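## Task

Close down the bench using this run record: B33, a white assay plate at deck spot N4, is to be DISCARDED; B83, a clear assay plate at N1, is to be STORED. B83 must carry its lid, seated fully, and go into cooler CD's drawer, lying flat within the locators of one slot, its long side running across the drawer. CD's drawer must then be fully shut (its lamp stays lit while the drawer is open). B33 goes into the yellow waste bin W1. The tip box's lid must be latched, which happens when its front edge is pushed fully down. Tip rack TR: if it is empty, put it in the blue clean-plastics bin W2; if it still holds tips, it must rest flat within the locators of its home nest H1 (only a close look tells reliably whether tips remain). Labware may be released once it is wholly inside a bin, and every bin must stand upright on the bench at the end. Putting B83, or any plate not marked DISCARD, into a bin fails the task. Plates not in the record must finish exactly as they began. CD's housing must stay within about a finger's width of its start, neither rotated nor tilted. The tip box must end level on the bench mat with its insert clicked home. Nothing may count on the gripper to stay in place: release everything and move away (resting on DONE or its housing is fine), then press DONE, which ends the job when it goes down. Do not press DONE if any required change is still wrong.

## Robot and tools

Robot: one Doosan M1013 six-joint arm with a Robotiq 2F-140 parallel gripper; there is only this arm. Its only camera is cam_wrist (504x504 fisheye) on the hand. The bench has the cooler CD with a drawer and lamp, the tip box TB1 (between DONE and W1; TR looks much like it), bins W1 (yellow, waste) and W2 (blue, clean plastics), deck spots N1-N4, nest H1, and DONE, a green key pushed until it catches. CD, the tip box and the bins are loose and can be shoved. A loose object may occasionally get a brief push from outside.

Frame: the scene frame has its origin on the table top under the arm base, +z up, +y to the left when facing along +x. Positions are in metres. The arm base may sit slightly tilted. Reported hand positions drift more at long reach.

Joint order everywhere (rows and result lists): waist (joint_1), shoulder (joint_2), elbow (joint_3), forearm roll (joint_4), wrist pitch (joint_5), wrist roll (joint_6). Ranges in rad: waist, shoulder, forearm roll, wrist pitch, wrist roll -6.283 to 6.283; elbow -2.792 to 2.792 (true ends may differ by 0.010).

A row is one list of 9 numbers, each in [-1, 1]: six joint values in the order above, then gripper position, gripper force_limit, gripper speed. The six joint values are scaled offsets, not angles: 1.0 equals 1.398 rad for waist and shoulder, 2.097 rad for elbow, 2.622 rad for the three wrist joints. The gripper values are absolute settings: position +1 = fully open (140 mm), about -0.8 = pads touching, -1 = close until blocked. force_limit -1/0/+1 gives about 14/60/107 N on parts up to 40 mm wide; speed -1/0/+1 gives about 30/140/250 mm/s.

Tools:
- execute_actions(actions): a list of up to 15 actions; each action is a table of up to 15 rows, one row per 1/30 s control step, the last row held to fill 15 steps. Joint offsets in every row are measured from the angles at the start of that action (for the first action, the last reported angles), not from the previous row. An empty list just returns state and images. If any action is malformed, or the first action pushes a joint more than 0.010 rad beyond its range, nothing runs.
- move(target, speed, blocking): target is one 9-number row; its joint offsets count from the Joint positions in the latest result that shows them. All joints travel proportionally, so the hand follows a curve, taking 0.5 to 10 s. speed (0.01 to 2 rad/s, default 0.5) is the top speed of the joint with the longest travel. Gripper values are applied at the start. blocking=false returns after 0.5 s while the arm keeps going; then use wait or stop before sending further rows or moves. The move: line reports the ending (done, off_target, moving, held, fault), limits=held or limits=none, and the joint furthest from target.
- wait(seconds): 0 to 10; the arm holds its last command; returns early if a running move ends.
- stop(): brakes a running move; fingers continue.
- zoom_image(camera, region): camera "cam_wrist", region [x0, y0, x1, y1] in pixels, at most 504x504; use it to check up close whether TR still has tips.
- read_manual(section): licence text only; moves nothing.
- finished_scene(scene): ends the given scene (1 or 2) irreversibly and reports success; the next task arrives in its result.

Results: end_effector_position (point between closed pads) and end_effector_quat_wxyz, linear and angular velocities, Joint positions, Joint velocities, Joint targets (rad), joint torques (with unit offsets and noise), Flange force (includes held weight; may say no reading), gripper position_measured in counts (3 fully open, 230 pads together, not linear), and object_status: 0 moving, 1 blocked while opening, 2 blocked while closing (a grip), 3 reached target or pads met. After closing with -1, confirm 2. To squeeze harder while gripping, raise force_limit and switch position between -1 and -0.98. Also watch for "joint sent to its limit", "joint command not followed" (clearance check altered targets), MOTOR HOT and OVER-TEMPERATURE FAULT.

Geometry: fingers point along the gripper +z and close along its y. Fingertips reach about 33 mm past the reported point when closed, 9 mm when open, and move about 24 mm further out while closing, so keep that clearance above surfaces.

Motion limits: each joint target stays within a fixed lead of the measured angle (0.456 rad waist/shoulder, 0.683 elbow, 0.854 wrist joints), and targets are scaled back if they would place the hand over 70 mm from where it is. Large changes may need several actions; unfinished motion must be commanded again. The arm keeps its last command while you are thinking.

Avoid: the arm is stiff, so aiming even slightly past a contact (latching the lid, shutting the drawer, pressing DONE) can trip a fault; approach slowly and stop near contact. A joint torque at its load limit (waist/shoulder 316, elbow 148, wrist joints 41.8 N m, held weight included) or an outside force of 144 N stops the arm for 10 s and skips the rest of the call. Do not drop, slam or knock anything, and never let anything leave the table. Release items gently, and end with open fingers clear of all labware.

Each tool is called after "Call:" in YAML: its name, and indented under it one key for each argument.

## Session

Call:
execute_actions:
  actions: []

Scene clock: 0.00 s.
end_effector_position=(+0.5092, -0.0394, +0.3636) position_measured=3 object_status=3 end_effector_quat_wxyz=(-0.216, -0.468, +0.794, -0.321) end_effector_velocity=(+0.000, +0.000, -0.000) end_effector_angular_velocity=(-0.001, +0.001, +0.001)
Joint names: [waist, shoulder, elbow, forearm roll, wrist pitch, wrist roll]
Joint positions: [ 0.278  0.119  1.97  -0.74   1.444  4.196]
Joint velocities: [ 0.001  0.001 -0.    -0.     0.001 -0.   ]
Joint torques (N m, as the joint torque sensors report them, + toward a larger angle): no reading
Flange force (N, the push that the arm receives, along the gripper's own x y z axes): no reading
Joint targets: [0.278 0.119 1.970 -0.740 1.444 4.196]

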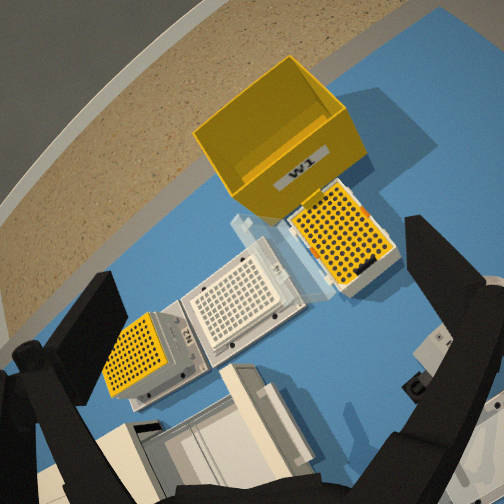

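Call:
move:
  target: [-0.199,-0.085,-0.272,0.282,0.113,0.197,1,0,0]
  speed: 0.6

Scene clock: 10.50 s.
end_effector_position=(+0.5501, +0.0455, +0.6403) position_measured=3 object_status=3 end_effector_quat_wxyz=(+0.002, -0.011, +1.000, +0.001) end_effector_velocity=(-0.001, +0.001, +0.001) end_effector_angular_velocity=(+0.003, -0.001, -0.001)
Joint names: [waist, shoulder, elbow, forearm roll, wrist pitch, wrist roll]
Joint positions: [ 0.     0.     1.399 -0.     1.74   4.713]
Joint velocities: [-0.001 -0.001 -0.001  0.003  0.001  0.   ]
Joint torques (N m, as the joint torque sensors report them, + toward a larger angle): [  1.9  -44.22 -40.76   4.43  -0.39   0.61]
Flange force (N, the push that the arm receives, along the gripper's own x y z axes): [-5.2 -4.1 -2.4]
Joint targets: [-0.000 0.000 1.399 -0.000 1.740 4.713]
move: done; limits=none; farthest joint: the waist, 0.000 radians from its target (0.278 radians at the start)
camera_calibration (this result's frames):
cam_wrist: T_world_to_cam=[[0.188082, 0.981994, -0.017711, -0.135256], [0.90138, -0.165425, 0.400187, -0.725486], [0.390051, -0.0912324, -0.916263, 0.556207], [0, 0, 0, 1]] pos_world=[0.462429, 0.063551, 0.797566]

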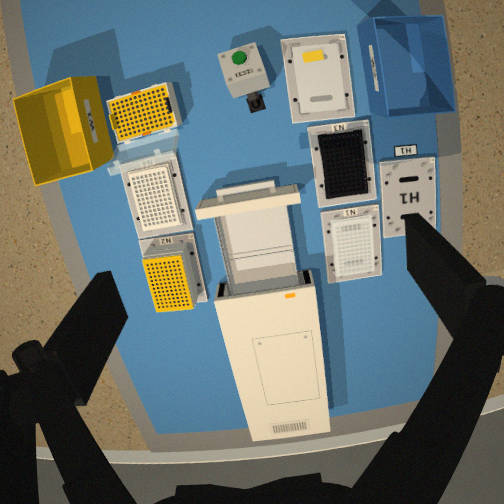

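Call:
zoom_image:
  camera: "cam_wrist"
  region: [190,20,470,300]

Call:
zoom_image:
  camera: "cam_wrist"
  region: [0,60,260,320]

Region (190, 20, 470, 300) of cam_wrist's 504x504 image, scaled by 1.800, with more detail than that image has.

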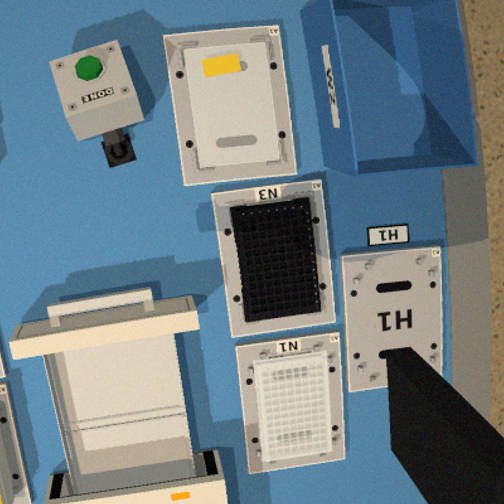

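Region (0, 60, 260, 320) of cam_wrist's 504x504 image, scaled by 1.938, with more detail than that image has.

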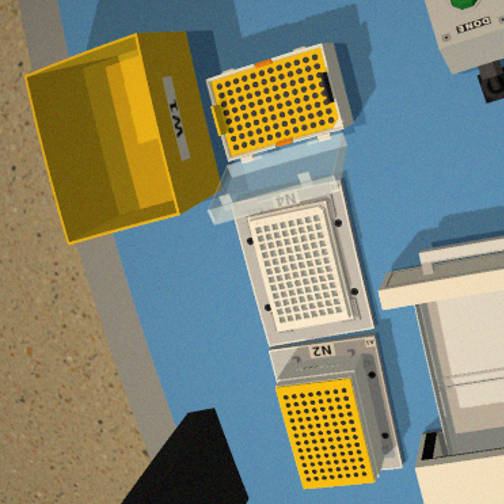

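Call:
move:
  target: [0.19,0.124,0.3624,0,-0.3547,0.1083,1,0,0]
  speed: 0.6

Scene clock: 30.83 s.
end_effector_position=(+0.4802, +0.1778, +0.1499) position_measured=3 object_status=3 end_effector_quat_wxyz=(+0.000, -0.002, +1.000, +0.001) end_effector_velocity=(+0.000, -0.000, -0.000) end_effector_angular_velocity=(-0.001, -0.001, +0.001)
Joint names: [waist, shoulder, elbow, forearm roll, wrist pitch, wrist roll]
Joint positions: [ 0.266  0.173  2.159 -0.     0.81   4.997]
Joint velocities: [ 0.     0.001 -0.    -0.001 -0.001  0.   ]
Joint torques (N m, as the joint torque sensors report them, + toward a larger angle): [  3.19 -51.09 -29.36   3.42  -0.32   0.62]
Flange force (N, the push that the arm receives, along the gripper's own x y z axes): [-8.0 -5.0 2.7]
Joint targets: [0.266 0.173 2.159 -0.000 0.810 4.997]
move: done; limits=none; farthest joint: the waist, 0.000 radians from its target (0.266 radians at the start)
camera_calibration (this result's frames):
cam_wrist: T_world_to_cam=[[0.205577, 0.978463, -0.0186703, -0.268317], [0.899628, -0.181435, 0.397178, -0.44028], [0.385236, -0.0984469, -0.917552, 0.149965], [0, 0, 0, 1]] pos_world=[0.393477, 0.19742, 0.307461]

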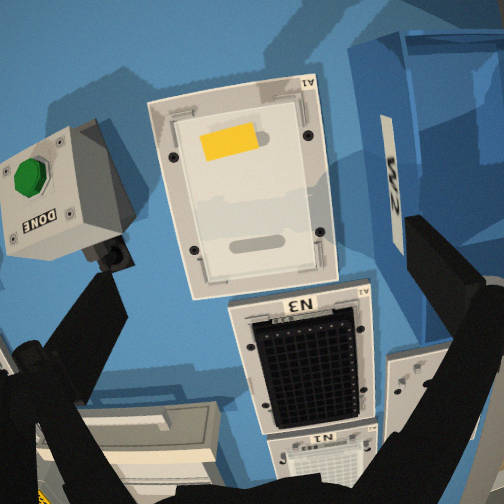

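Call:
move:
  target: [-0.002,0.0994,0.0391,0,-0.0844,0.024,0.6,-0.5,0]
  speed: 0.3

Scene clock: 45.13 s.
end_effector_position=(+0.4705, +0.1736, +0.0500) position_measured=53 object_status=3 end_effector_quat_wxyz=(+0.000, +0.031, +1.000, +0.001) end_effector_velocity=(-0.001, -0.000, -0.001) end_effector_angular_velocity=(-0.001, +0.002, +0.001)
Joint names: [waist, shoulder, elbow, forearm roll, wrist pitch, wrist roll]
Joint positions: [ 0.263  0.312  2.241 -0.     0.589  5.059]
Joint velocities: [ 0.001  0.002  0.001 -0.001  0.     0.   ]
Joint torques (N m, as the joint torque sensors report them, + toward a larger angle): [  3.09 -58.39 -23.02   2.6   -0.43   0.61]
Flange force (N, the push that the arm receives, along the gripper's own x y z axes): [-6.8 -4.9 5.1]
Joint targets: [0.263 0.312 2.241 -0.000 0.589 5.059]
move: done; limits=none; farthest joint: the waist, 0.000 radians from its target (0.002 radians at the start)
camera_calibration (this result's frames):
cam_wrist: T_world_to_cam=[[0.269341, 0.962869, -0.0184267, -0.291421], [0.8857, -0.240151, 0.397319, -0.375874], [0.378141, -0.123335, -0.917495, 0.0692294], [0, 0, 0, 1]] pos_world=[0.385225, 0.198872, 0.20749]

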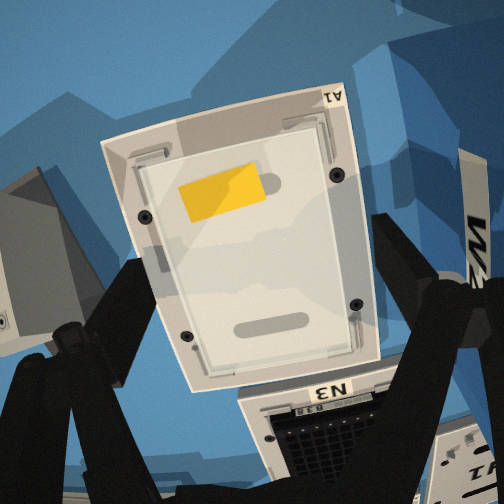

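Call:
move:
  target: [0,0.016,0.0029,0,-0.0108,0,0.6,-0.5,0]
  speed: 0.05

Call:
move:
  target: [0,0,0,0,0,0,-1,-0.5,-0.8]

Call:
move:
  target: [0,-0.08,-0.02,0,0.0586,0,-1,-0.5,-0.8]
  speed: 0.15

Scene clock: 57.87 s.
end_effector_position=(+0.4703, +0.1736, +0.0369) position_measured=53 object_status=3 end_effector_quat_wxyz=(+0.000, +0.031, +1.000, +0.001) end_effector_velocity=(-0.000, +0.000, -0.001) end_effector_angular_velocity=(+0.000, +0.001, -0.001)
Joint names: [waist, shoulder, elbow, forearm roll, wrist pitch, wrist roll]
Joint positions: [ 0.263  0.335  2.247 -0.     0.56   5.059]
Joint velocities: [ 0.     0.002 -0.     0.001 -0.001  0.   ]
Joint torques (N m, as the joint torque sensors report them, + toward a larger angle): [  2.61 -59.94 -21.78   2.62  -0.44   0.57]
Flange force (N, the push that the arm receives, along the gripper's own x y z axes): [-7.4 -3.6 6.1]
Joint targets: [0.263 0.335 2.247 -0.000 0.560 5.059]
move: done; limits=none; farthest joint: the waist, 0.000 radians from its target (0.000 radians at the start)
camera_calibration (this result's frames):
cam_wrist: T_world_to_cam=[[0.269322, 0.962873, -0.018498, -0.291542], [0.885753, -0.24012, 0.39722, -0.370543], [0.378031, -0.123365, -0.917537, 0.0574196], [0, 0, 0, 1]] pos_world=[0.385021, 0.198826, 0.194479]

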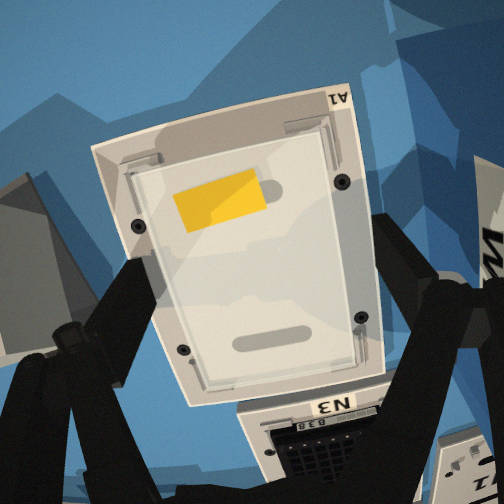

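Scene clock: 58.37 s.
end_effector_position=(+0.4703, +0.1736, +0.0369) position_measured=71 object_status=2 end_effector_quat_wxyz=(+0.000, +0.031, +1.000, +0.001) end_effector_velocity=(+0.001, +0.000, +0.000) end_effector_angular_velocity=(+0.000, -0.002, -0.000)
Joint names: [waist, shoulder, elbow, forearm roll, wrist pitch, wrist roll]
Joint positions: [ 0.263  0.335  2.247 -0.     0.56   5.059]
Joint velocities: [-0.    -0.    -0.001 -0.    -0.001  0.   ]
Joint torques (N m, as the joint torque sensors report them, + toward a larger angle): [ -5.2  -21.86  -6.22  -0.8   -3.62   0.89]
Flange force (N, the push that the arm receives, along the gripper's own x y z axes): [7.3 6.0 -73.8]
Joint targets: [0.263 0.335 2.247 -0.000 0.560 5.059]
move: done; limits=none; farthest joint: the waist, 0.000 radians from its target (0.000 radians at the start)
camera_calibration (this result's frames):
cam_wrist: T_world_to_cam=[[0.269323, 0.962872, -0.018488, -0.291548], [0.885746, -0.240123, 0.397233, -0.370546], [0.378046, -0.12336, -0.917531, 0.0574069], [0, 0, 0, 1]] pos_world=[0.385028, 0.198829, 0.194476]

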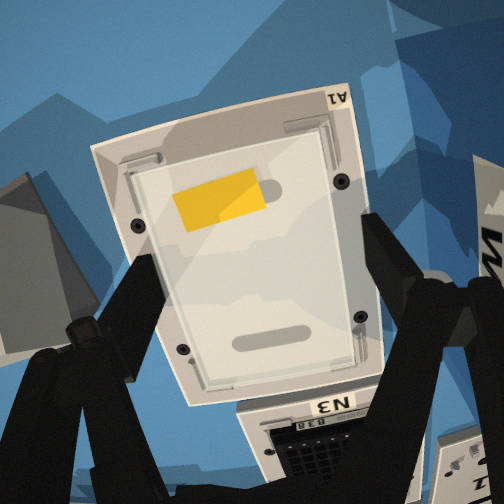

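Scene clock: 60.10 s.
end_effector_position=(+0.4726, +0.1742, +0.1071) position_measured=218 object_status=2 end_effector_quat_wxyz=(+0.000, +0.031, +1.000, +0.001) end_effector_velocity=(-0.001, +0.000, -0.001) end_effector_angular_velocity=(+0.000, +0.002, -0.001)
Joint names: [waist, shoulder, elbow, forearm roll, wrist pitch, wrist roll]
Joint positions: [ 0.263  0.223  2.205 -0.     0.714  5.059]
Joint velocities: [-0.     0.001  0.     0.001  0.     0.   ]
Joint torques (N m, as the joint torque sensors report them, + toward a larger angle): [  3.5  -46.12 -25.25   3.15  -2.37   0.04]
Flange force (N, the push that the arm receives, along the gripper's own x y z axes): [-2.3 -6.8 -12.2]
Joint targets: [0.263 0.223 2.205 -0.000 0.714 5.059]
move: done; limits=none; farthest joint: the wrist pitch, 0.001 radians from its target (0.153 radians at the start)
camera_calibration (this result's frames):
cam_wrist: T_world_to_cam=[[0.26938, 0.962857, -0.018465, -0.291437], [0.885669, -0.240164, 0.397382, -0.400305], [0.378188, -0.123401, -0.917467, 0.120928], [0, 0, 0, 1]] pos_world=[0.387311, 0.199396, 0.26464]

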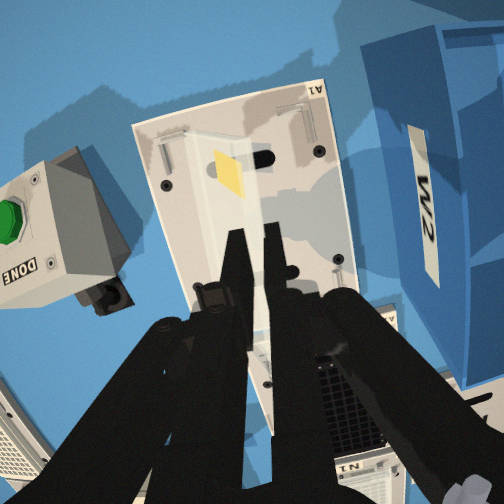

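Call:
move:
  target: [0.004,0.055,0.014,0,-0.0405,0,0.6,-0.5,-1]
  speed: 0.045

Scene clock: 74.40 s.
end_effector_position=(+0.4709, +0.1766, +0.0584) position_measured=53 object_status=0 end_effector_quat_wxyz=(+0.000, +0.028, +1.000, +0.001) end_effector_velocity=(+0.000, +0.000, -0.000) end_effector_angular_velocity=(+0.001, +0.000, -0.001)
Joint names: [waist, shoulder, elbow, forearm roll, wrist pitch, wrist roll]
Joint positions: [ 0.268  0.3    2.235 -0.     0.608  5.059]
Joint velocities: [-0.     0.    -0.     0.002 -0.    -0.   ]
Joint torques (N m, as the joint torque sensors report them, + toward a larger angle): [  3.8  -58.04 -23.61   2.83  -0.56   0.49]
Flange force (N, the push that the arm receives, along the gripper's own x y z axes): [-7.6 -5.9 5.2]
Joint targets: [0.268 0.300 2.235 -0.000 0.608 5.059]
move: done; limits=none; farthest joint: the waist, 0.000 radians from its target (0.006 radians at the start)
camera_calibration (this result's frames):
cam_wrist: T_world_to_cam=[[0.263955, 0.964358, -0.0184914, -0.29196], [0.887042, -0.235175, 0.397303, -0.38031], [0.378793, -0.121273, -0.917501, 0.0765376], [0, 0, 0, 1]] pos_world=[0.385423, 0.201396, 0.215923]

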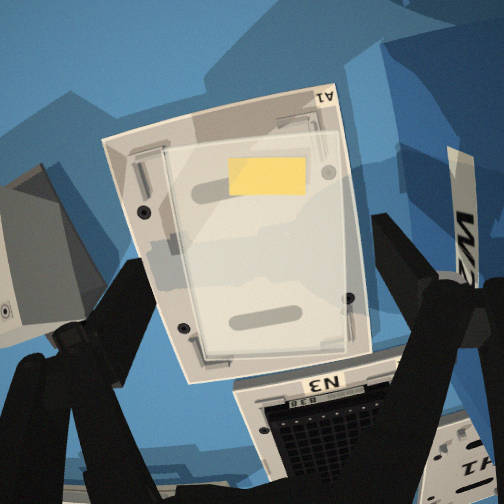

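Call:
move:
  target: [0,0.019,0.0034,0,-0.0129,0,0.6,-0.5,-1]
  speed: 0.05

Call:
move:
  target: [0,0,0,0,0,0,0.1,-0.7,-1]

Scene clock: 79.37 s.
end_effector_position=(+0.4710, +0.1767, +0.0429) position_measured=53 object_status=3 end_effector_quat_wxyz=(+0.000, +0.028, +1.000, +0.001) end_effector_velocity=(-0.000, +0.000, -0.000) end_effector_angular_velocity=(+0.001, -0.000, -0.002)
Joint names: [waist, shoulder, elbow, forearm roll, wrist pitch, wrist roll]
Joint positions: [ 0.268  0.326  2.242 -0.     0.574  5.059]
Joint velocities: [-0.    -0.     0.001  0.002 -0.001 -0.   ]
Joint torques (N m, as the joint torque sensors report them, + toward a larger angle): [  3.69 -58.06 -22.27   2.59  -0.46   0.58]
Flange force (N, the push that the arm receives, along the gripper's own x y z axes): [-6.1 -6.5 2.3]
Joint targets: [0.268 0.326 2.242 -0.000 0.574 5.059]
move: done; limits=none; farthest joint: the waist, 0.000 radians from its target (0.000 radians at the start)
camera_calibration (this result's frames):
cam_wrist: T_world_to_cam=[[0.26395, 0.964361, -0.0184102, -0.292318], [0.886995, -0.235188, 0.397401, -0.374181], [0.378908, -0.121224, -0.91746, 0.0621958], [0, 0, 0, 1]] pos_world=[0.385487, 0.201437, 0.20038]

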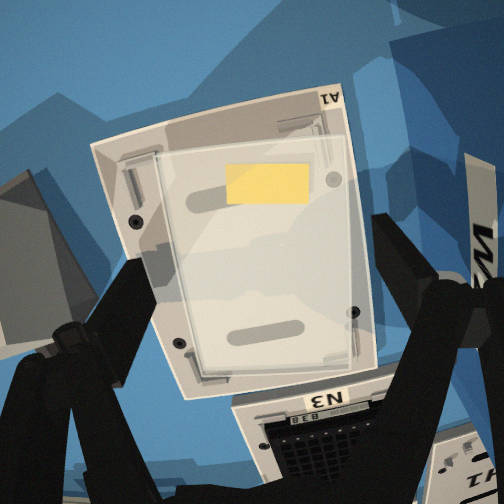

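Scene clock: 80.50 s.
end_effector_position=(+0.4709, +0.1767, +0.0429) position_measured=99 object_status=0 end_effector_quat_wxyz=(+0.000, +0.028, +1.000, +0.001) end_effector_velocity=(+0.001, -0.001, +0.000) end_effector_angular_velocity=(-0.001, -0.000, +0.001)
Joint names: [waist, shoulder, elbow, forearm roll, wrist pitch, wrist roll]
Joint positions: [ 0.268  0.326  2.242 -0.     0.574  5.06 ]
Joint velocities: [-0.001  0.001 -0.001 -0.002  0.    -0.   ]
Joint torques (N m, as the joint torque sensors report them, + toward a larger angle): [ -3.17 -47.8  -13.34  -0.56   0.45   0.1 ]
Flange force (N, the push that the arm receives, along the gripper's own x y z axes): [-5.7 8.9 -16.4]
Joint targets: [0.268 0.326 2.242 -0.000 0.574 5.059]
move: done; limits=none; farthest joint: the wrist roll, 0.001 radians from its target (0.000 radians at the start)
camera_calibration (this result's frames):
cam_wrist: T_world_to_cam=[[0.264007, 0.964346, -0.0183678, -0.292374], [0.886975, -0.235256, 0.397403, -0.374148], [0.378913, -0.121209, -0.91746, 0.0621915], [0, 0, 0, 1]] pos_world=[0.385484, 0.201467, 0.200376]

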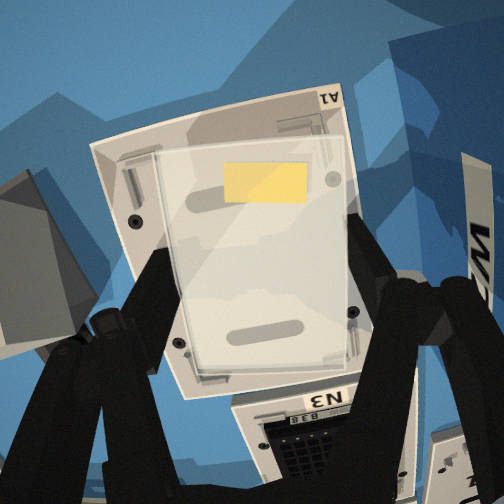

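Call:
move:
  target: [0,-0.019,-0.0034,0,0.0129,0,0.1,-0.7,-1]
  speed: 0.03

Scene clock: 84.87 s.
end_effector_position=(+0.4709, +0.1766, +0.0584) position_measured=100 object_status=2 end_effector_quat_wxyz=(+0.000, +0.028, +1.000, +0.001) end_effector_velocity=(-0.000, +0.001, -0.000) end_effector_angular_velocity=(+0.001, +0.000, -0.001)
Joint names: [waist, shoulder, elbow, forearm roll, wrist pitch, wrist roll]
Joint positions: [ 0.268  0.3    2.235 -0.     0.608  5.059]
Joint velocities: [ 0.001  0.    -0.     0.002 -0.     0.   ]
Joint torques (N m, as the joint torque sensors report them, + toward a larger angle): [  1.11 -58.41 -22.68   2.16   0.19   0.54]
Flange force (N, the push that the arm receives, along the gripper's own x y z axes): [-7.6 -0.3 7.2]
Joint targets: [0.268 0.300 2.235 -0.000 0.608 5.060]
move: done; limits=none; farthest joint: the wrist roll, 0.001 radians from its target (0.001 radians at the start)
camera_calibration (this result's frames):
cam_wrist: T_world_to_cam=[[0.263911, 0.96437, -0.0184803, -0.291959], [0.887038, -0.235134, 0.397336, -0.380322], [0.378833, -0.121254, -0.917487, 0.076518], [0, 0, 0, 1]] pos_world=[0.385423, 0.201408, 0.215924]

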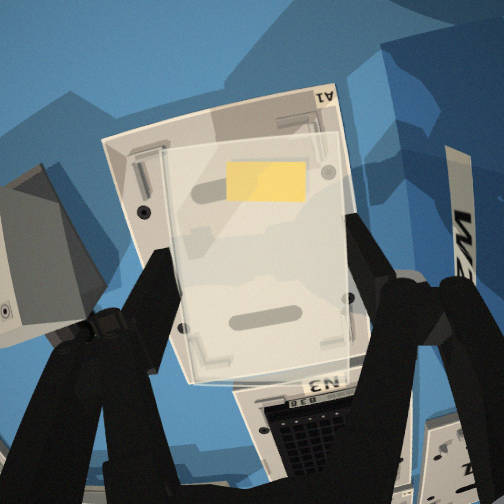

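Call:
move:
  target: [0,-0.03,-0.006,0,0.0208,0,0.05,0,-1]
  speed: 0.03

Scene clock: 92.57 s.
end_effector_position=(+0.4704, +0.1765, +0.0836) position_measured=104 object_status=2 end_effector_quat_wxyz=(+0.000, +0.028, +1.000, +0.001) end_effector_velocity=(-0.000, -0.001, -0.000) end_effector_angular_velocity=(-0.001, +0.001, -0.000)
Joint names: [waist, shoulder, elbow, forearm roll, wrist pitch, wrist roll]
Joint positions: [ 0.268  0.258  2.222 -0.     0.663  5.059]
Joint velocities: [-0.001 -0.     0.    -0.001  0.001  0.   ]
Joint torques (N m, as the joint torque sensors report them, + toward a larger angle): [  2.39 -56.51 -25.1    2.68  -0.34   0.8 ]
Flange force (N, the push that the arm receives, along the gripper's own x y z axes): [-8.9 -3.2 7.0]
Joint targets: [0.268 0.258 2.222 -0.000 0.663 5.059]
move: done; limits=none; farthest joint: the waist, 0.000 radians from its target (0.000 radians at the start)
camera_calibration (this result's frames):
cam_wrist: T_world_to_cam=[[0.263925, 0.964366, -0.0185018, -0.291201], [0.887035, -0.235138, 0.39734, -0.389961], [0.378831, -0.12128, -0.917485, 0.0998025], [0, 0, 0, 1]] pos_world=[0.384956, 0.201234, 0.241127]

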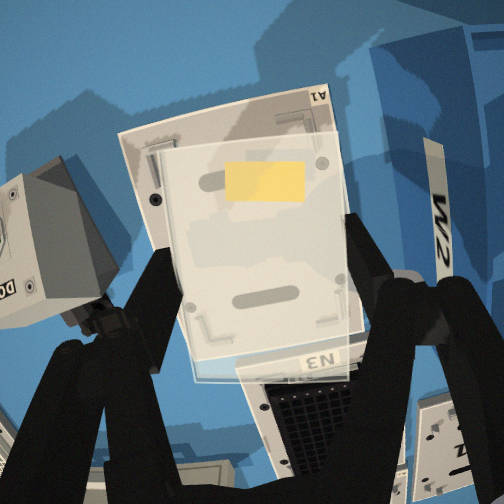

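Call:
move:
  target: [0.0515,-0.1416,0.1433,0,-0.0397,0.004,0.05,0,-1]
  speed: 0.15

Scene clock: 99.43 s.
end_effector_position=(+0.2999, +0.1505, +0.0699) position_measured=104 object_status=2 end_effector_quat_wxyz=(+0.001, -0.003, +1.000, +0.001) end_effector_velocity=(+0.000, -0.000, -0.000) end_effector_angular_velocity=(-0.001, -0.001, +0.001)
Joint names: [waist, shoulder, elbow, forearm roll, wrist pitch, wrist roll]
Joint positions: [ 0.34   0.06   2.523 -0.     0.558  5.07 ]
Joint velocities: [ 0.     0.    -0.    -0.002 -0.001  0.   ]
Joint torques (N m, as the joint torque sensors report them, + toward a larger angle): [  2.8  -31.56 -21.83   2.6   -0.42   0.55]
Flange force (N, the push that the arm receives, along the gripper's own x y z axes): [-8.6 -7.0 6.6]
Joint targets: [0.340 0.060 2.523 -0.000 0.558 5.070]
move: done; limits=none; farthest joint: the waist, 0.000 radians from its target (0.072 radians at the start)
camera_calibration (this result's frames):
cam_wrist: T_world_to_cam=[[0.204123, 0.978785, -0.0177252, -0.205744], [0.899215, -0.18031, 0.398622, -0.251394], [0.38697, -0.0973067, -0.916944, 0.142536], [0, 0, 0, 1]] pos_world=[0.212898, 0.16992, 0.227262]

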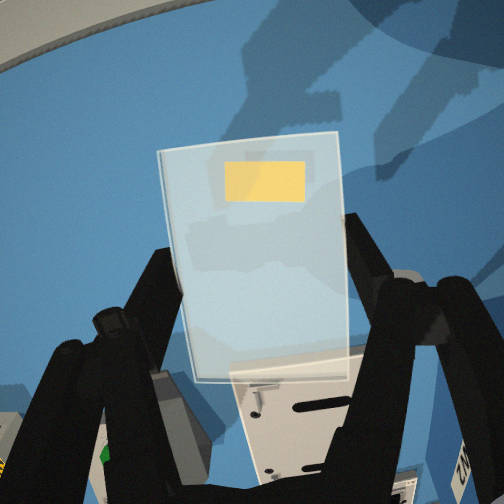

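Call:
move:
  target: [0,0.0394,0.0074,0,-0.0269,0,0.05,0,-1]
  speed: 0.05

Call:
move:
  target: [0,0,0,0,0,0,0.6,0,-1]

Scene clock: 104.90 s.
end_effector_position=(+0.2998, +0.1505, +0.0472) position_measured=104 object_status=2 end_effector_quat_wxyz=(+0.001, -0.003, +1.000, +0.001) end_effector_velocity=(+0.001, +0.000, +0.000) end_effector_angular_velocity=(+0.001, -0.003, +0.000)
Joint names: [waist, shoulder, elbow, forearm roll, wrist pitch, wrist roll]
Joint positions: [ 0.34   0.115  2.538 -0.     0.488  5.07 ]
Joint velocities: [-0.    -0.001 -0.001 -0.001 -0.001  0.   ]
Joint torques (N m, as the joint torque sensors report them, + toward a larger angle): [  3.02 -33.98 -19.46   2.24  -0.36   0.49]
Flange force (N, the push that the arm receives, along the gripper's own x y z axes): [-7.0 -8.2 5.1]
Joint targets: [0.340 0.115 2.538 -0.000 0.488 5.070]
move: done; limits=none; farthest joint: the wrist pitch, 0.001 radians from its target (0.071 radians at the start)
camera_calibration (this result's frames):
cam_wrist: T_world_to_cam=[[0.204119, 0.978786, -0.0177292, -0.20611], [0.899252, -0.180314, 0.398539, -0.242224], [0.386887, -0.0972923, -0.91698, 0.121798], [0, 0, 0, 1]] pos_world=[0.21277, 0.169911, 0.204568]

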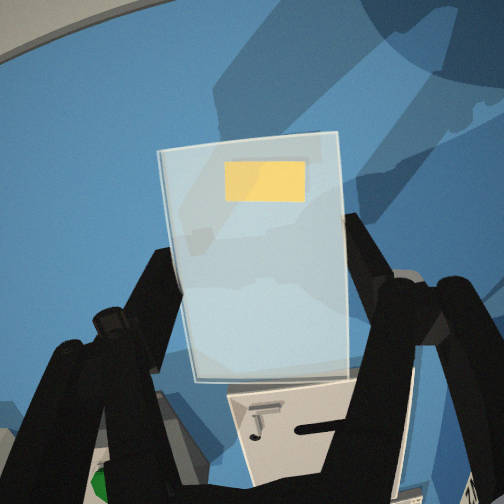

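Scene clock: 106.13 s.
end_effector_position=(+0.2998, +0.1505, +0.0472) position_measured=53 object_status=0 end_effector_quat_wxyz=(+0.001, -0.003, +1.000, +0.001) end_effector_velocity=(+0.000, -0.000, +0.001) end_effector_angular_velocity=(+0.000, -0.001, -0.000)
Joint names: [waist, shoulder, elbow, forearm roll, wrist pitch, wrist roll]
Joint positions: [ 0.34   0.115  2.538 -0.     0.488  5.07 ]
Joint velocities: [-0.    -0.002 -0.    -0.     0.001 -0.   ]
Joint torques (N m, as the joint torque sensors report them, + toward a larger angle): [  2.86 -34.51 -19.08   2.21  -0.29   0.65]
Flange force (N, the push that the arm receives, along the gripper's own x y z axes): [-8.3 -7.7 6.6]
Joint targets: [0.340 0.115 2.538 -0.000 0.488 5.070]
move: done; limits=none; farthest joint: the waist, 0.000 radians from its target (0.000 radians at the start)
camera_calibration (this result's frames):
cam_wrist: T_world_to_cam=[[0.204119, 0.978785, -0.0177291, -0.20611], [0.899252, -0.180314, 0.398539, -0.242222], [0.386887, -0.0972924, -0.91698, 0.121795], [0, 0, 0, 1]] pos_world=[0.212769, 0.169911, 0.204564]

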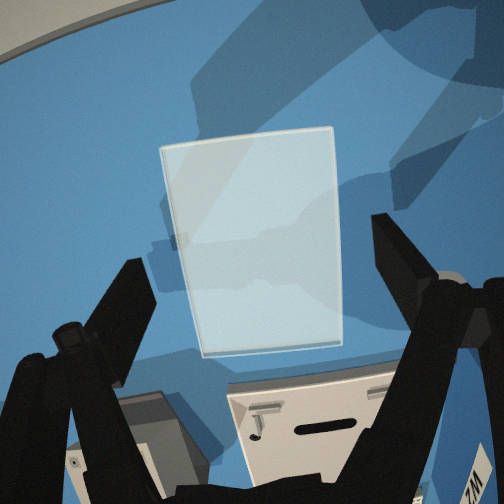

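Call:
move:
  target: [0,0.0243,0.004,0,-0.0162,-0.038,0.6,0,-1]
  speed: 0.08

Call:
move:
  target: [0,0,0,0,0,0,0.05,-0.2,-1]

Scene clock: 111.53 s.
end_effector_position=(+0.2996, +0.1505, +0.0337) position_measured=53 object_status=3 end_effector_quat_wxyz=(+0.001, -0.052, +0.999, +0.001) end_effector_velocity=(-0.001, -0.001, -0.001) end_effector_angular_velocity=(-0.001, +0.002, +0.002)
Joint names: [waist, shoulder, elbow, forearm roll, wrist pitch, wrist roll]
Joint positions: [ 0.34   0.149  2.547 -0.     0.446  4.97 ]
Joint velocities: [ 0.     0.001  0.002 -0.001  0.    -0.001]
Joint torques (N m, as the joint torque sensors report them, + toward a larger angle): [  2.48 -36.23 -17.51   2.03  -0.47   0.56]
Flange force (N, the push that the arm receives, along the gripper's own x y z axes): [-6.7 -7.2 6.2]
Joint targets: [0.340 0.149 2.547 -0.000 0.446 4.970]
move: done; limits=none; farthest joint: the waist, 0.000 radians from its target (0.000 radians at the start)
camera_calibration (this result's frames):
cam_wrist: T_world_to_cam=[[0.105791, 0.994229, -0.0178249, -0.179119], [0.912616, -0.0899569, 0.398797, -0.254315], [0.394892, -0.0584562, -0.916866, 0.101302], [0, 0, 0, 1]] pos_world=[0.211038, 0.161129, 0.191107]

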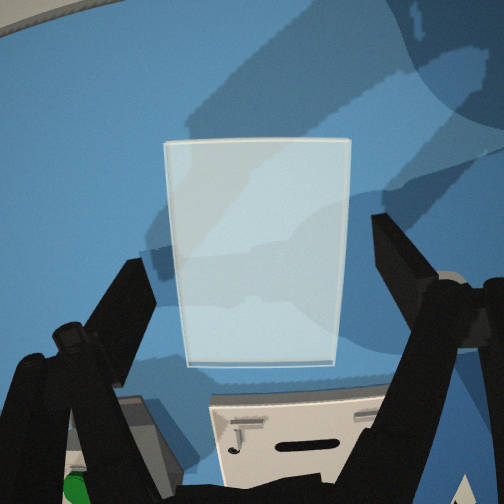

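Scene clock: 112.73 s.
end_effector_position=(+0.2996, +0.1505, +0.0337) position_measured=101 object_status=2 end_effector_quat_wxyz=(+0.001, -0.052, +0.999, +0.001) end_effector_velocity=(+0.000, +0.000, +0.001) end_effector_angular_velocity=(+0.001, -0.001, -0.000)
Joint names: [waist, shoulder, elbow, forearm roll, wrist pitch, wrist roll]
Joint positions: [ 0.34   0.149  2.547 -0.     0.446  4.97 ]
Joint velocities: [ 0.001 -0.002  0.     0.001  0.     0.   ]
Joint torques (N m, as the joint torque sensors report them, + toward a larger angle): [  4.24 -23.78 -10.54   1.41  -1.87  -0.52]
Flange force (N, the push that the arm receives, along the gripper's own x y z axes): [-4.6 -10.1 -34.6]
Joint targets: [0.340 0.149 2.547 -0.000 0.446 4.970]
move: done; limits=none; farthest joint: the waist, 0.000 radians from its target (0.000 radians at the start)
camera_calibration (this result's frames):
cam_wrist: T_world_to_cam=[[0.105781, 0.99423, -0.0178247, -0.179116], [0.912617, -0.0899481, 0.398797, -0.254316], [0.394893, -0.0584523, -0.916866, 0.1013], [0, 0, 0, 1]] pos_world=[0.211037, 0.161128, 0.191106]

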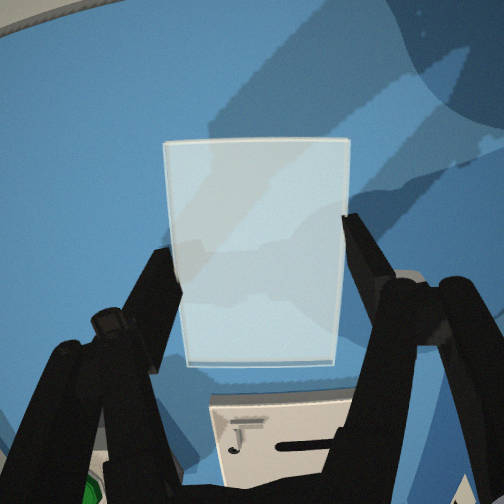

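Call:
move:
  target: [0,0,0,0,0,0,0.6,-0.2,-1]

Call:
move:
  target: [0,0,0,0,0,0.078,0.6,-0.2,-1]
  speed: 0.2

Call:
move:
  target: [0,0,0,0,0,0,0.05,-0.2,-1]

Scene clock: 118.27 s.
end_effector_position=(+0.2996, +0.1505, +0.0337) position_measured=53 object_status=0 end_effector_quat_wxyz=(+0.001, -0.052, +0.999, +0.001) end_effector_velocity=(+0.000, +0.000, +0.001) end_effector_angular_velocity=(+0.001, -0.003, -0.000)
Joint names: [waist, shoulder, elbow, forearm roll, wrist pitch, wrist roll]
Joint positions: [ 0.34   0.149  2.547 -0.     0.446  4.97 ]
Joint velocities: [ 0.    -0.002  0.001  0.001 -0.001 -0.   ]
Joint torques (N m, as the joint torque sensors report them, + toward a larger angle): [  3.55 -37.12 -17.63   1.95  -0.42   0.53]
Flange force (N, the push that the arm receives, along the gripper's own x y z axes): [-8.4 -9.8 8.1]
Joint targets: [0.340 0.149 2.547 -0.000 0.446 4.970]
move: done; limits=none; farthest joint: the waist, 0.000 radians from its target (0.000 radians at the start)
camera_calibration (this result's frames):
cam_wrist: T_world_to_cam=[[0.10579, 0.994229, -0.0178247, -0.179118], [0.912616, -0.0899567, 0.398797, -0.254314], [0.394892, -0.058456, -0.916866, 0.101301], [0, 0, 0, 1]] pos_world=[0.211037, 0.161129, 0.191106]

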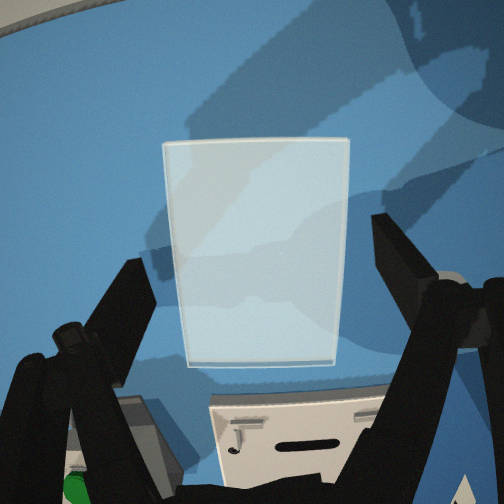

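Scene clock: 119.63 s.
end_effector_position=(+0.2996, +0.1505, +0.0337) position_measured=53 object_status=3 end_effector_quat_wxyz=(+0.001, +0.050, +0.999, +0.001) end_effector_velocity=(+0.000, +0.000, +0.000) end_effector_angular_velocity=(+0.000, -0.000, -0.001)
Joint names: [waist, shoulder, elbow, forearm roll, wrist pitch, wrist roll]
Joint positions: [ 0.34   0.149  2.547 -0.     0.446  5.175]
Joint velocities: [-0.    -0.001  0.     0.     0.     0.   ]
Joint torques (N m, as the joint torque sensors report them, + toward a larger angle): [  2.95 -36.76 -17.43   1.9   -0.48   0.68]
Flange force (N, the push that the arm receives, along the gripper's own x y z axes): [-10.0 -6.8 7.4]
Joint targets: [0.340 0.149 2.547 -0.000 0.446 5.175]
move: done; limits=none; farthest joint: the waist, 0.000 radians from its target (0.000 radians at the start)
camera_calibration (this result's frames):
cam_wrist: T_world_to_cam=[[0.30543, 0.952054, -0.0174981, -0.232598], [0.875469, -0.273539, 0.39841, -0.215546], [0.374521, -0.137005, -0.917041, 0.11923], [0, 0, 0, 1]] pos_world=[0.215093, 0.178821, 0.191144]

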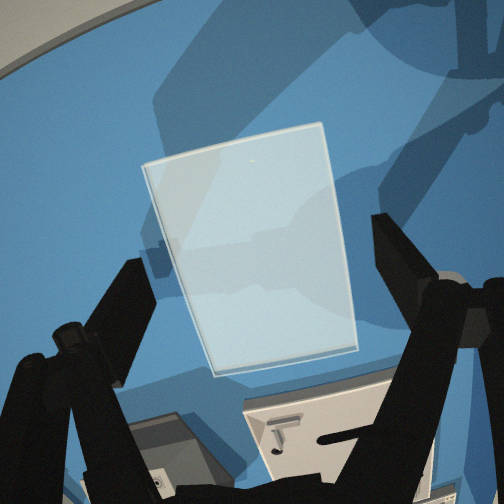

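Scene clock: 120.90 s.
end_effector_position=(+0.2996, +0.1505, +0.0337) position_measured=105 object_status=0 end_effector_quat_wxyz=(+0.001, +0.050, +0.999, +0.001) end_effector_velocity=(-0.000, -0.000, +0.000) end_effector_angular_velocity=(-0.000, -0.000, +0.000)
Joint names: [waist, shoulder, elbow, forearm roll, wrist pitch, wrist roll]
Joint positions: [ 0.34   0.149  2.547 -0.     0.446  5.175]
Joint velocities: [-0.    -0.001  0.001 -0.001  0.001 -0.   ]
Joint torques (N m, as the joint torque sensors report them, + toward a larger angle): [  3.43 -20.9  -10.57   2.54  -2.93   0.89]
Flange force (N, the push that the arm receives, along the gripper's own x y z axes): [-4.8 -12.3 -45.7]
Joint targets: [0.340 0.149 2.547 -0.000 0.446 5.175]
move: done; limits=none; farthest joint: the waist, 0.000 radians from its target (0.000 radians at the start)
camera_calibration (this result's frames):
cam_wrist: T_world_to_cam=[[0.305441, 0.95205, -0.017498, -0.232601], [0.875466, -0.273548, 0.398409, -0.215544], [0.374519, -0.137009, -0.917041, 0.119231], [0, 0, 0, 1]] pos_world=[0.215093, 0.178822, 0.191144]

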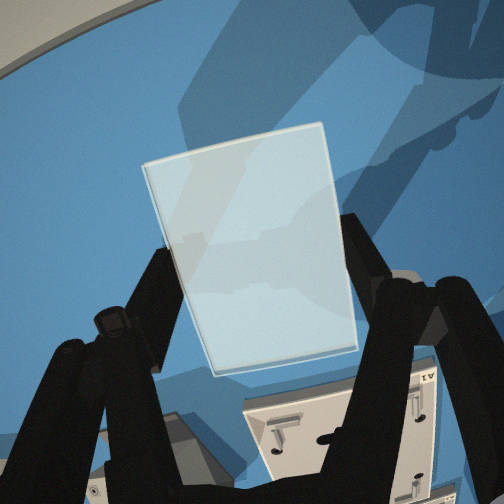

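Call:
move:
  target: [0,-0.143,-0.031,0,0.101,0,0.05,-0.2,-1]
  speed: 0.12

Scene clock: 126.73 s.
end_effector_position=(+0.2996, +0.1503, +0.1205) position_measured=106 object_status=2 end_effector_quat_wxyz=(+0.001, +0.050, +0.999, +0.001) end_effector_velocity=(+0.000, +0.000, +0.001) end_effector_angular_velocity=(+0.001, -0.001, -0.001)
Joint names: [waist, shoulder, elbow, forearm roll, wrist pitch, wrist roll]
Joint positions: [ 0.34  -0.051  2.482 -0.     0.71   5.175]
Joint velocities: [ 0.    -0.001 -0.001  0.001  0.001  0.   ]
Joint torques (N m, as the joint torque sensors report them, + toward a larger angle): [  2.79 -25.89 -26.4    2.99  -0.4    0.63]
Flange force (N, the push that the arm receives, along the gripper's own x y z axes): [-11.4 -4.9 5.4]
Joint targets: [0.340 -0.051 2.482 -0.000 0.710 5.175]
move: done; limits=none; farthest joint: the waist, 0.000 radians from its target (0.000 radians at the start)
camera_calibration (this result's frames):
cam_wrist: T_world_to_cam=[[0.305504, 0.95203, -0.017481, -0.230951], [0.875376, -0.273587, 0.398581, -0.250127], [0.374679, -0.13707, -0.916967, 0.198764], [0, 0, 0, 1]] pos_world=[0.215039, 0.178685, 0.277919]

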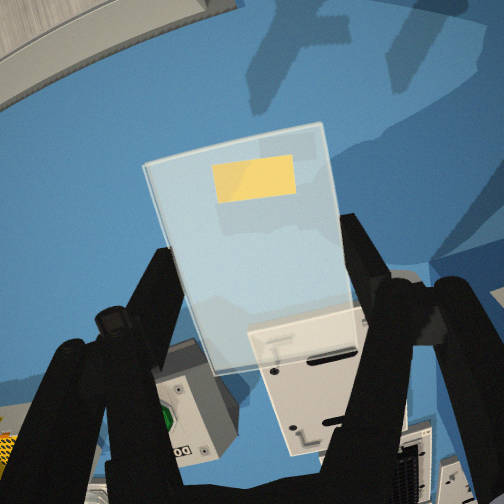

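Call:
move:
  target: [-0.064,0.502,-0.168,0,0.3326,-0.1766,0.05,-0.2,-1]
  speed: 0.3

Scene clock: 160.47 s.
end_effector_position=(+0.2421, +0.1034, +0.1136) position_measured=106 object_status=2 end_effector_quat_wxyz=(-0.567, -0.112, +0.812, -0.077) end_effector_velocity=(-0.001, +0.001, +0.000) end_effector_angular_velocity=(+0.001, +0.001, -0.001)
Joint names: [waist, shoulder, elbow, forearm roll, wrist pitch, wrist roll]
Joint positions: [ 0.251  0.651  2.129 -0.     1.582  4.712]
Joint velocities: [ 0.    -0.     0.001  0.002  0.    -0.   ]
Joint torques (N m, as the joint torque sensors report them, + toward a larger angle): [  2.81 -77.42 -12.21   1.75   2.14   0.51]
Flange force (N, the push that the arm receives, along the gripper's own x y z axes): [-4.1 -5.2 -0.7]
Joint targets: [0.251 0.651 2.129 -0.000 1.582 4.712]
move: done; limits=none; farthest joint: the waist, 0.000 radians from its target (0.090 radians at the start)
camera_calibration (this result's frames):
cam_wrist: T_world_to_cam=[[-0.212549, 0.95613, -0.201591, -0.0229205], [0.706821, 0.00798935, -0.707347, -0.0725574], [-0.674705, -0.292835, -0.677511, 0.450457], [0, 0, 0, 1]] pos_world=[0.350339, 0.154404, 0.249246]

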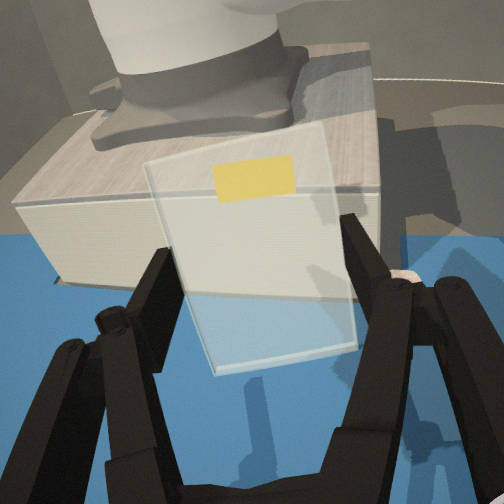

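Call:
move:
  target: [0,0.0426,-0.0027,0,-0.0206,0,0.08,-0.9,-1]
  speed: 0.05

Call:
move:
  target: [0,0.0065,-0.0005,0,-0.003,0,0.08,-0.9,-1]
  speed: 0.01

Scene clock: 167.63 s.
end_effector_position=(+0.2424, +0.1035, +0.0804) position_measured=106 object_status=2 end_effector_quat_wxyz=(-0.567, -0.112, +0.812, -0.077) end_effector_velocity=(+0.001, -0.001, -0.001) end_effector_angular_velocity=(-0.001, +0.000, +0.002)
Joint names: [waist, shoulder, elbow, forearm roll, wrist pitch, wrist roll]
Joint positions: [ 0.251  0.71   2.124 -0.     1.528  4.712]
Joint velocities: [-0.     0.002 -0.001 -0.002 -0.001 -0.   ]
Joint torques (N m, as the joint torque sensors report them, + toward a larger angle): [  2.19 -79.    -9.99   1.5    1.97   0.55]
Flange force (N, the push that the arm receives, along the gripper's own x y z axes): [-2.8 -4.3 -1.2]
Joint targets: [0.251 0.710 2.124 -0.000 1.528 4.712]
move: done; limits=none; farthest joint: the waist, 0.000 radians from its target (0.000 radians at the start)
camera_calibration (this result's frames):
cam_wrist: T_world_to_cam=[[-0.212535, 0.956142, -0.201548, -0.0296639], [0.706893, 0.00804191, -0.707275, -0.0962325], [-0.674635, -0.292794, -0.677599, 0.428228], [0, 0, 0, 1]] pos_world=[0.350619, 0.154519, 0.216125]

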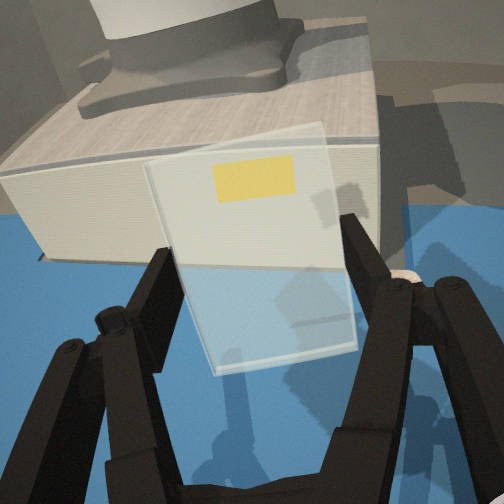

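Scene clock: 168.77 s.
end_effector_position=(+0.2423, +0.1036, +0.0755) position_measured=106 object_status=2 end_effector_quat_wxyz=(-0.567, -0.112, +0.812, -0.077) end_effector_velocity=(+0.000, +0.000, -0.000) end_effector_angular_velocity=(+0.000, +0.001, -0.001)
Joint names: [waist, shoulder, elbow, forearm roll, wrist pitch, wrist roll]
Joint positions: [ 0.251  0.719  2.123 -0.     1.52   4.712]
Joint velocities: [ 0.     0.001 -0.001  0.001  0.     0.   ]
Joint torques (N m, as the joint torque sensors report them, + toward a larger angle): [ -2.55 -72.33 -26.97  -6.71 -16.75   0.69]
Flange force (N, the push that the arm receives, along the gripper's own x y z axes): [45.2 16.6 -6.3]
Joint targets: [0.251 0.719 2.123 -0.000 1.520 4.712]
move: done; limits=none; farthest joint: the waist, 0.000 radians from its target (0.000 radians at the start)
camera_calibration (this result's frames):
cam_wrist: T_world_to_cam=[[-0.212366, 0.956192, -0.201487, -0.0307929], [0.706695, 0.00787644, -0.707474, -0.0995836], [-0.674894, -0.292634, -0.677409, 0.424875], [0, 0, 0, 1]] pos_world=[0.350582, 0.154561, 0.211157]

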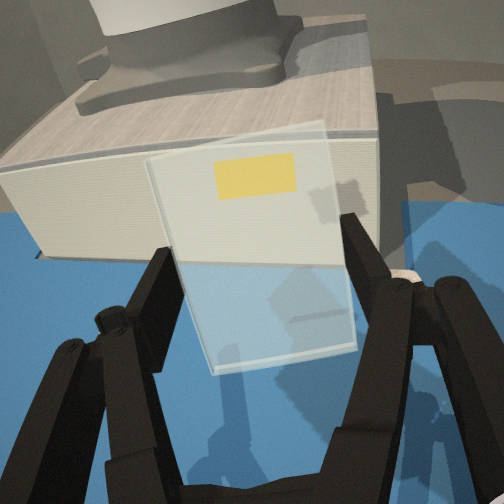

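Call:
move:
  target: [0,0.002,-0.0136,0,0.0097,0,0.08,-0.9,-1]
  speed: 0.02

Scene clock: 177.30 s.
end_effector_position=(+0.2568, +0.1076, +0.0786) position_measured=106 object_status=2 end_effector_quat_wxyz=(-0.567, -0.112, +0.812, -0.077) end_effector_velocity=(-0.000, -0.001, +0.001) end_effector_angular_velocity=(-0.001, +0.003, +0.001)
Joint names: [waist, shoulder, elbow, forearm roll, wrist pitch, wrist roll]
Joint positions: [ 0.251  0.722  2.094 -0.     1.546  4.712]
Joint velocities: [-0.    -0.    -0.    -0.001  0.003 -0.   ]
Joint torques (N m, as the joint torque sensors report them, + toward a larger angle): [  2.82 -82.4  -10.76   1.33   1.76   0.6 ]
Flange force (N, the push that the arm receives, along the gripper's own x y z axes): [-5.7 -4.8 -1.2]
Joint targets: [0.251 0.722 2.094 -0.000 1.546 4.712]
move: done; limits=none; farthest joint: the waist, 0.000 radians from its target (0.000 radians at the start)
camera_calibration (this result's frames):
cam_wrist: T_world_to_cam=[[-0.212381, 0.956184, -0.201509, -0.0309092], [0.707166, 0.00807512, -0.707002, -0.10789], [-0.674397, -0.292654, -0.677896, 0.437864], [0, 0, 0, 1]] pos_world=[0.365026, 0.158569, 0.21432]

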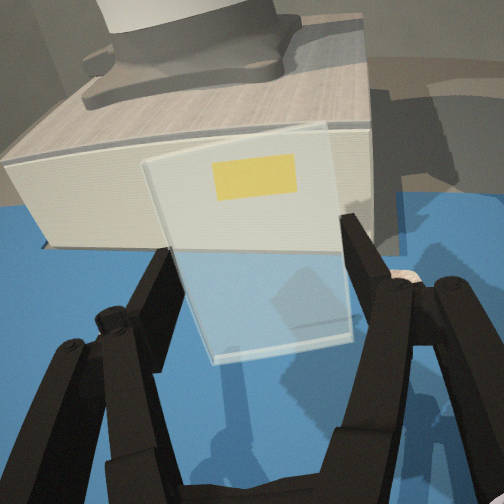

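Call:
move:
  target: [0,0.106,-0.016,0,0.063,0,0.08,-0.9,-1]
  speed: 0.08

Call:
move:
  target: [0,0.0128,-0.0024,0,-0.005,0,0.08,-0.9,-1]
  speed: 0.015

Scene clock: 193.77 s.
end_effector_position=(+0.2520, +0.1062, +0.0808) position_measured=106 object_status=2 end_effector_quat_wxyz=(-0.594, -0.109, +0.793, -0.081) end_effector_velocity=(+0.001, +0.000, +0.001) end_effector_angular_velocity=(+0.000, -0.000, -0.001)
Joint names: [waist, shoulder, elbow, forearm roll, wrist pitch, wrist roll]
Joint positions: [ 0.251  0.758  2.085 -0.     1.587  4.712]
Joint velocities: [-0.    -0.001 -0.001  0.001  0.002 -0.   ]
Joint torques (N m, as the joint torque sensors report them, + toward a larger angle): [  9.29 -58.38  -7.06   1.2    1.78   0.45]
Flange force (N, the push that the arm receives, along the gripper's own x y z axes): [40.0 -16.0 -5.7]
Joint targets: [0.251 0.758 2.085 -0.000 1.587 4.712]
FORCE FAULT: contact force on the arm reached its limit, and the arm stopped for 10 seconds. The contact can be on any part of the arm, not only on its tool. That time counts as 20 of the actions that you can send in this scene. The arm's remaining commands of this call were not run. The arm holds still and accepts commands again. Move the arm away from the contact; if what it grips holds it there, let go first. Pushing or pulling that hard again can fault the arm again.
move: fault; limits=none; farthest joint: the wrist pitch, 0.124 radians from its target (0.165 radians at the start)
camera_calibration (this result's frames):
cam_wrist: T_world_to_cam=[[-0.225449, 0.952522, -0.204631, -0.0262521], [0.659076, -0.00557049, -0.752056, -0.0857047], [-0.71749, -0.304418, -0.626529, 0.443675], [0, 0, 0, 1]] pos_world=[0.3689, 0.159591, 0.208148]

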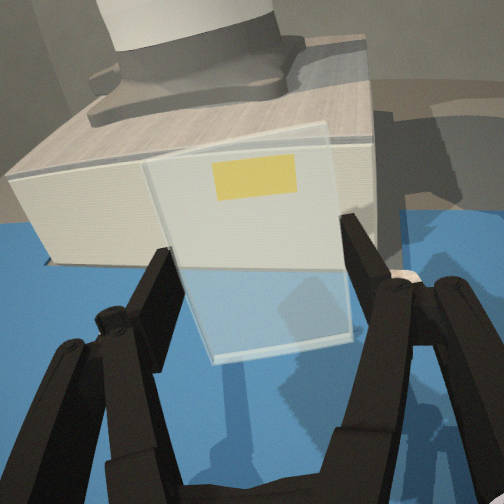

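not run: a fault stop came before this call.


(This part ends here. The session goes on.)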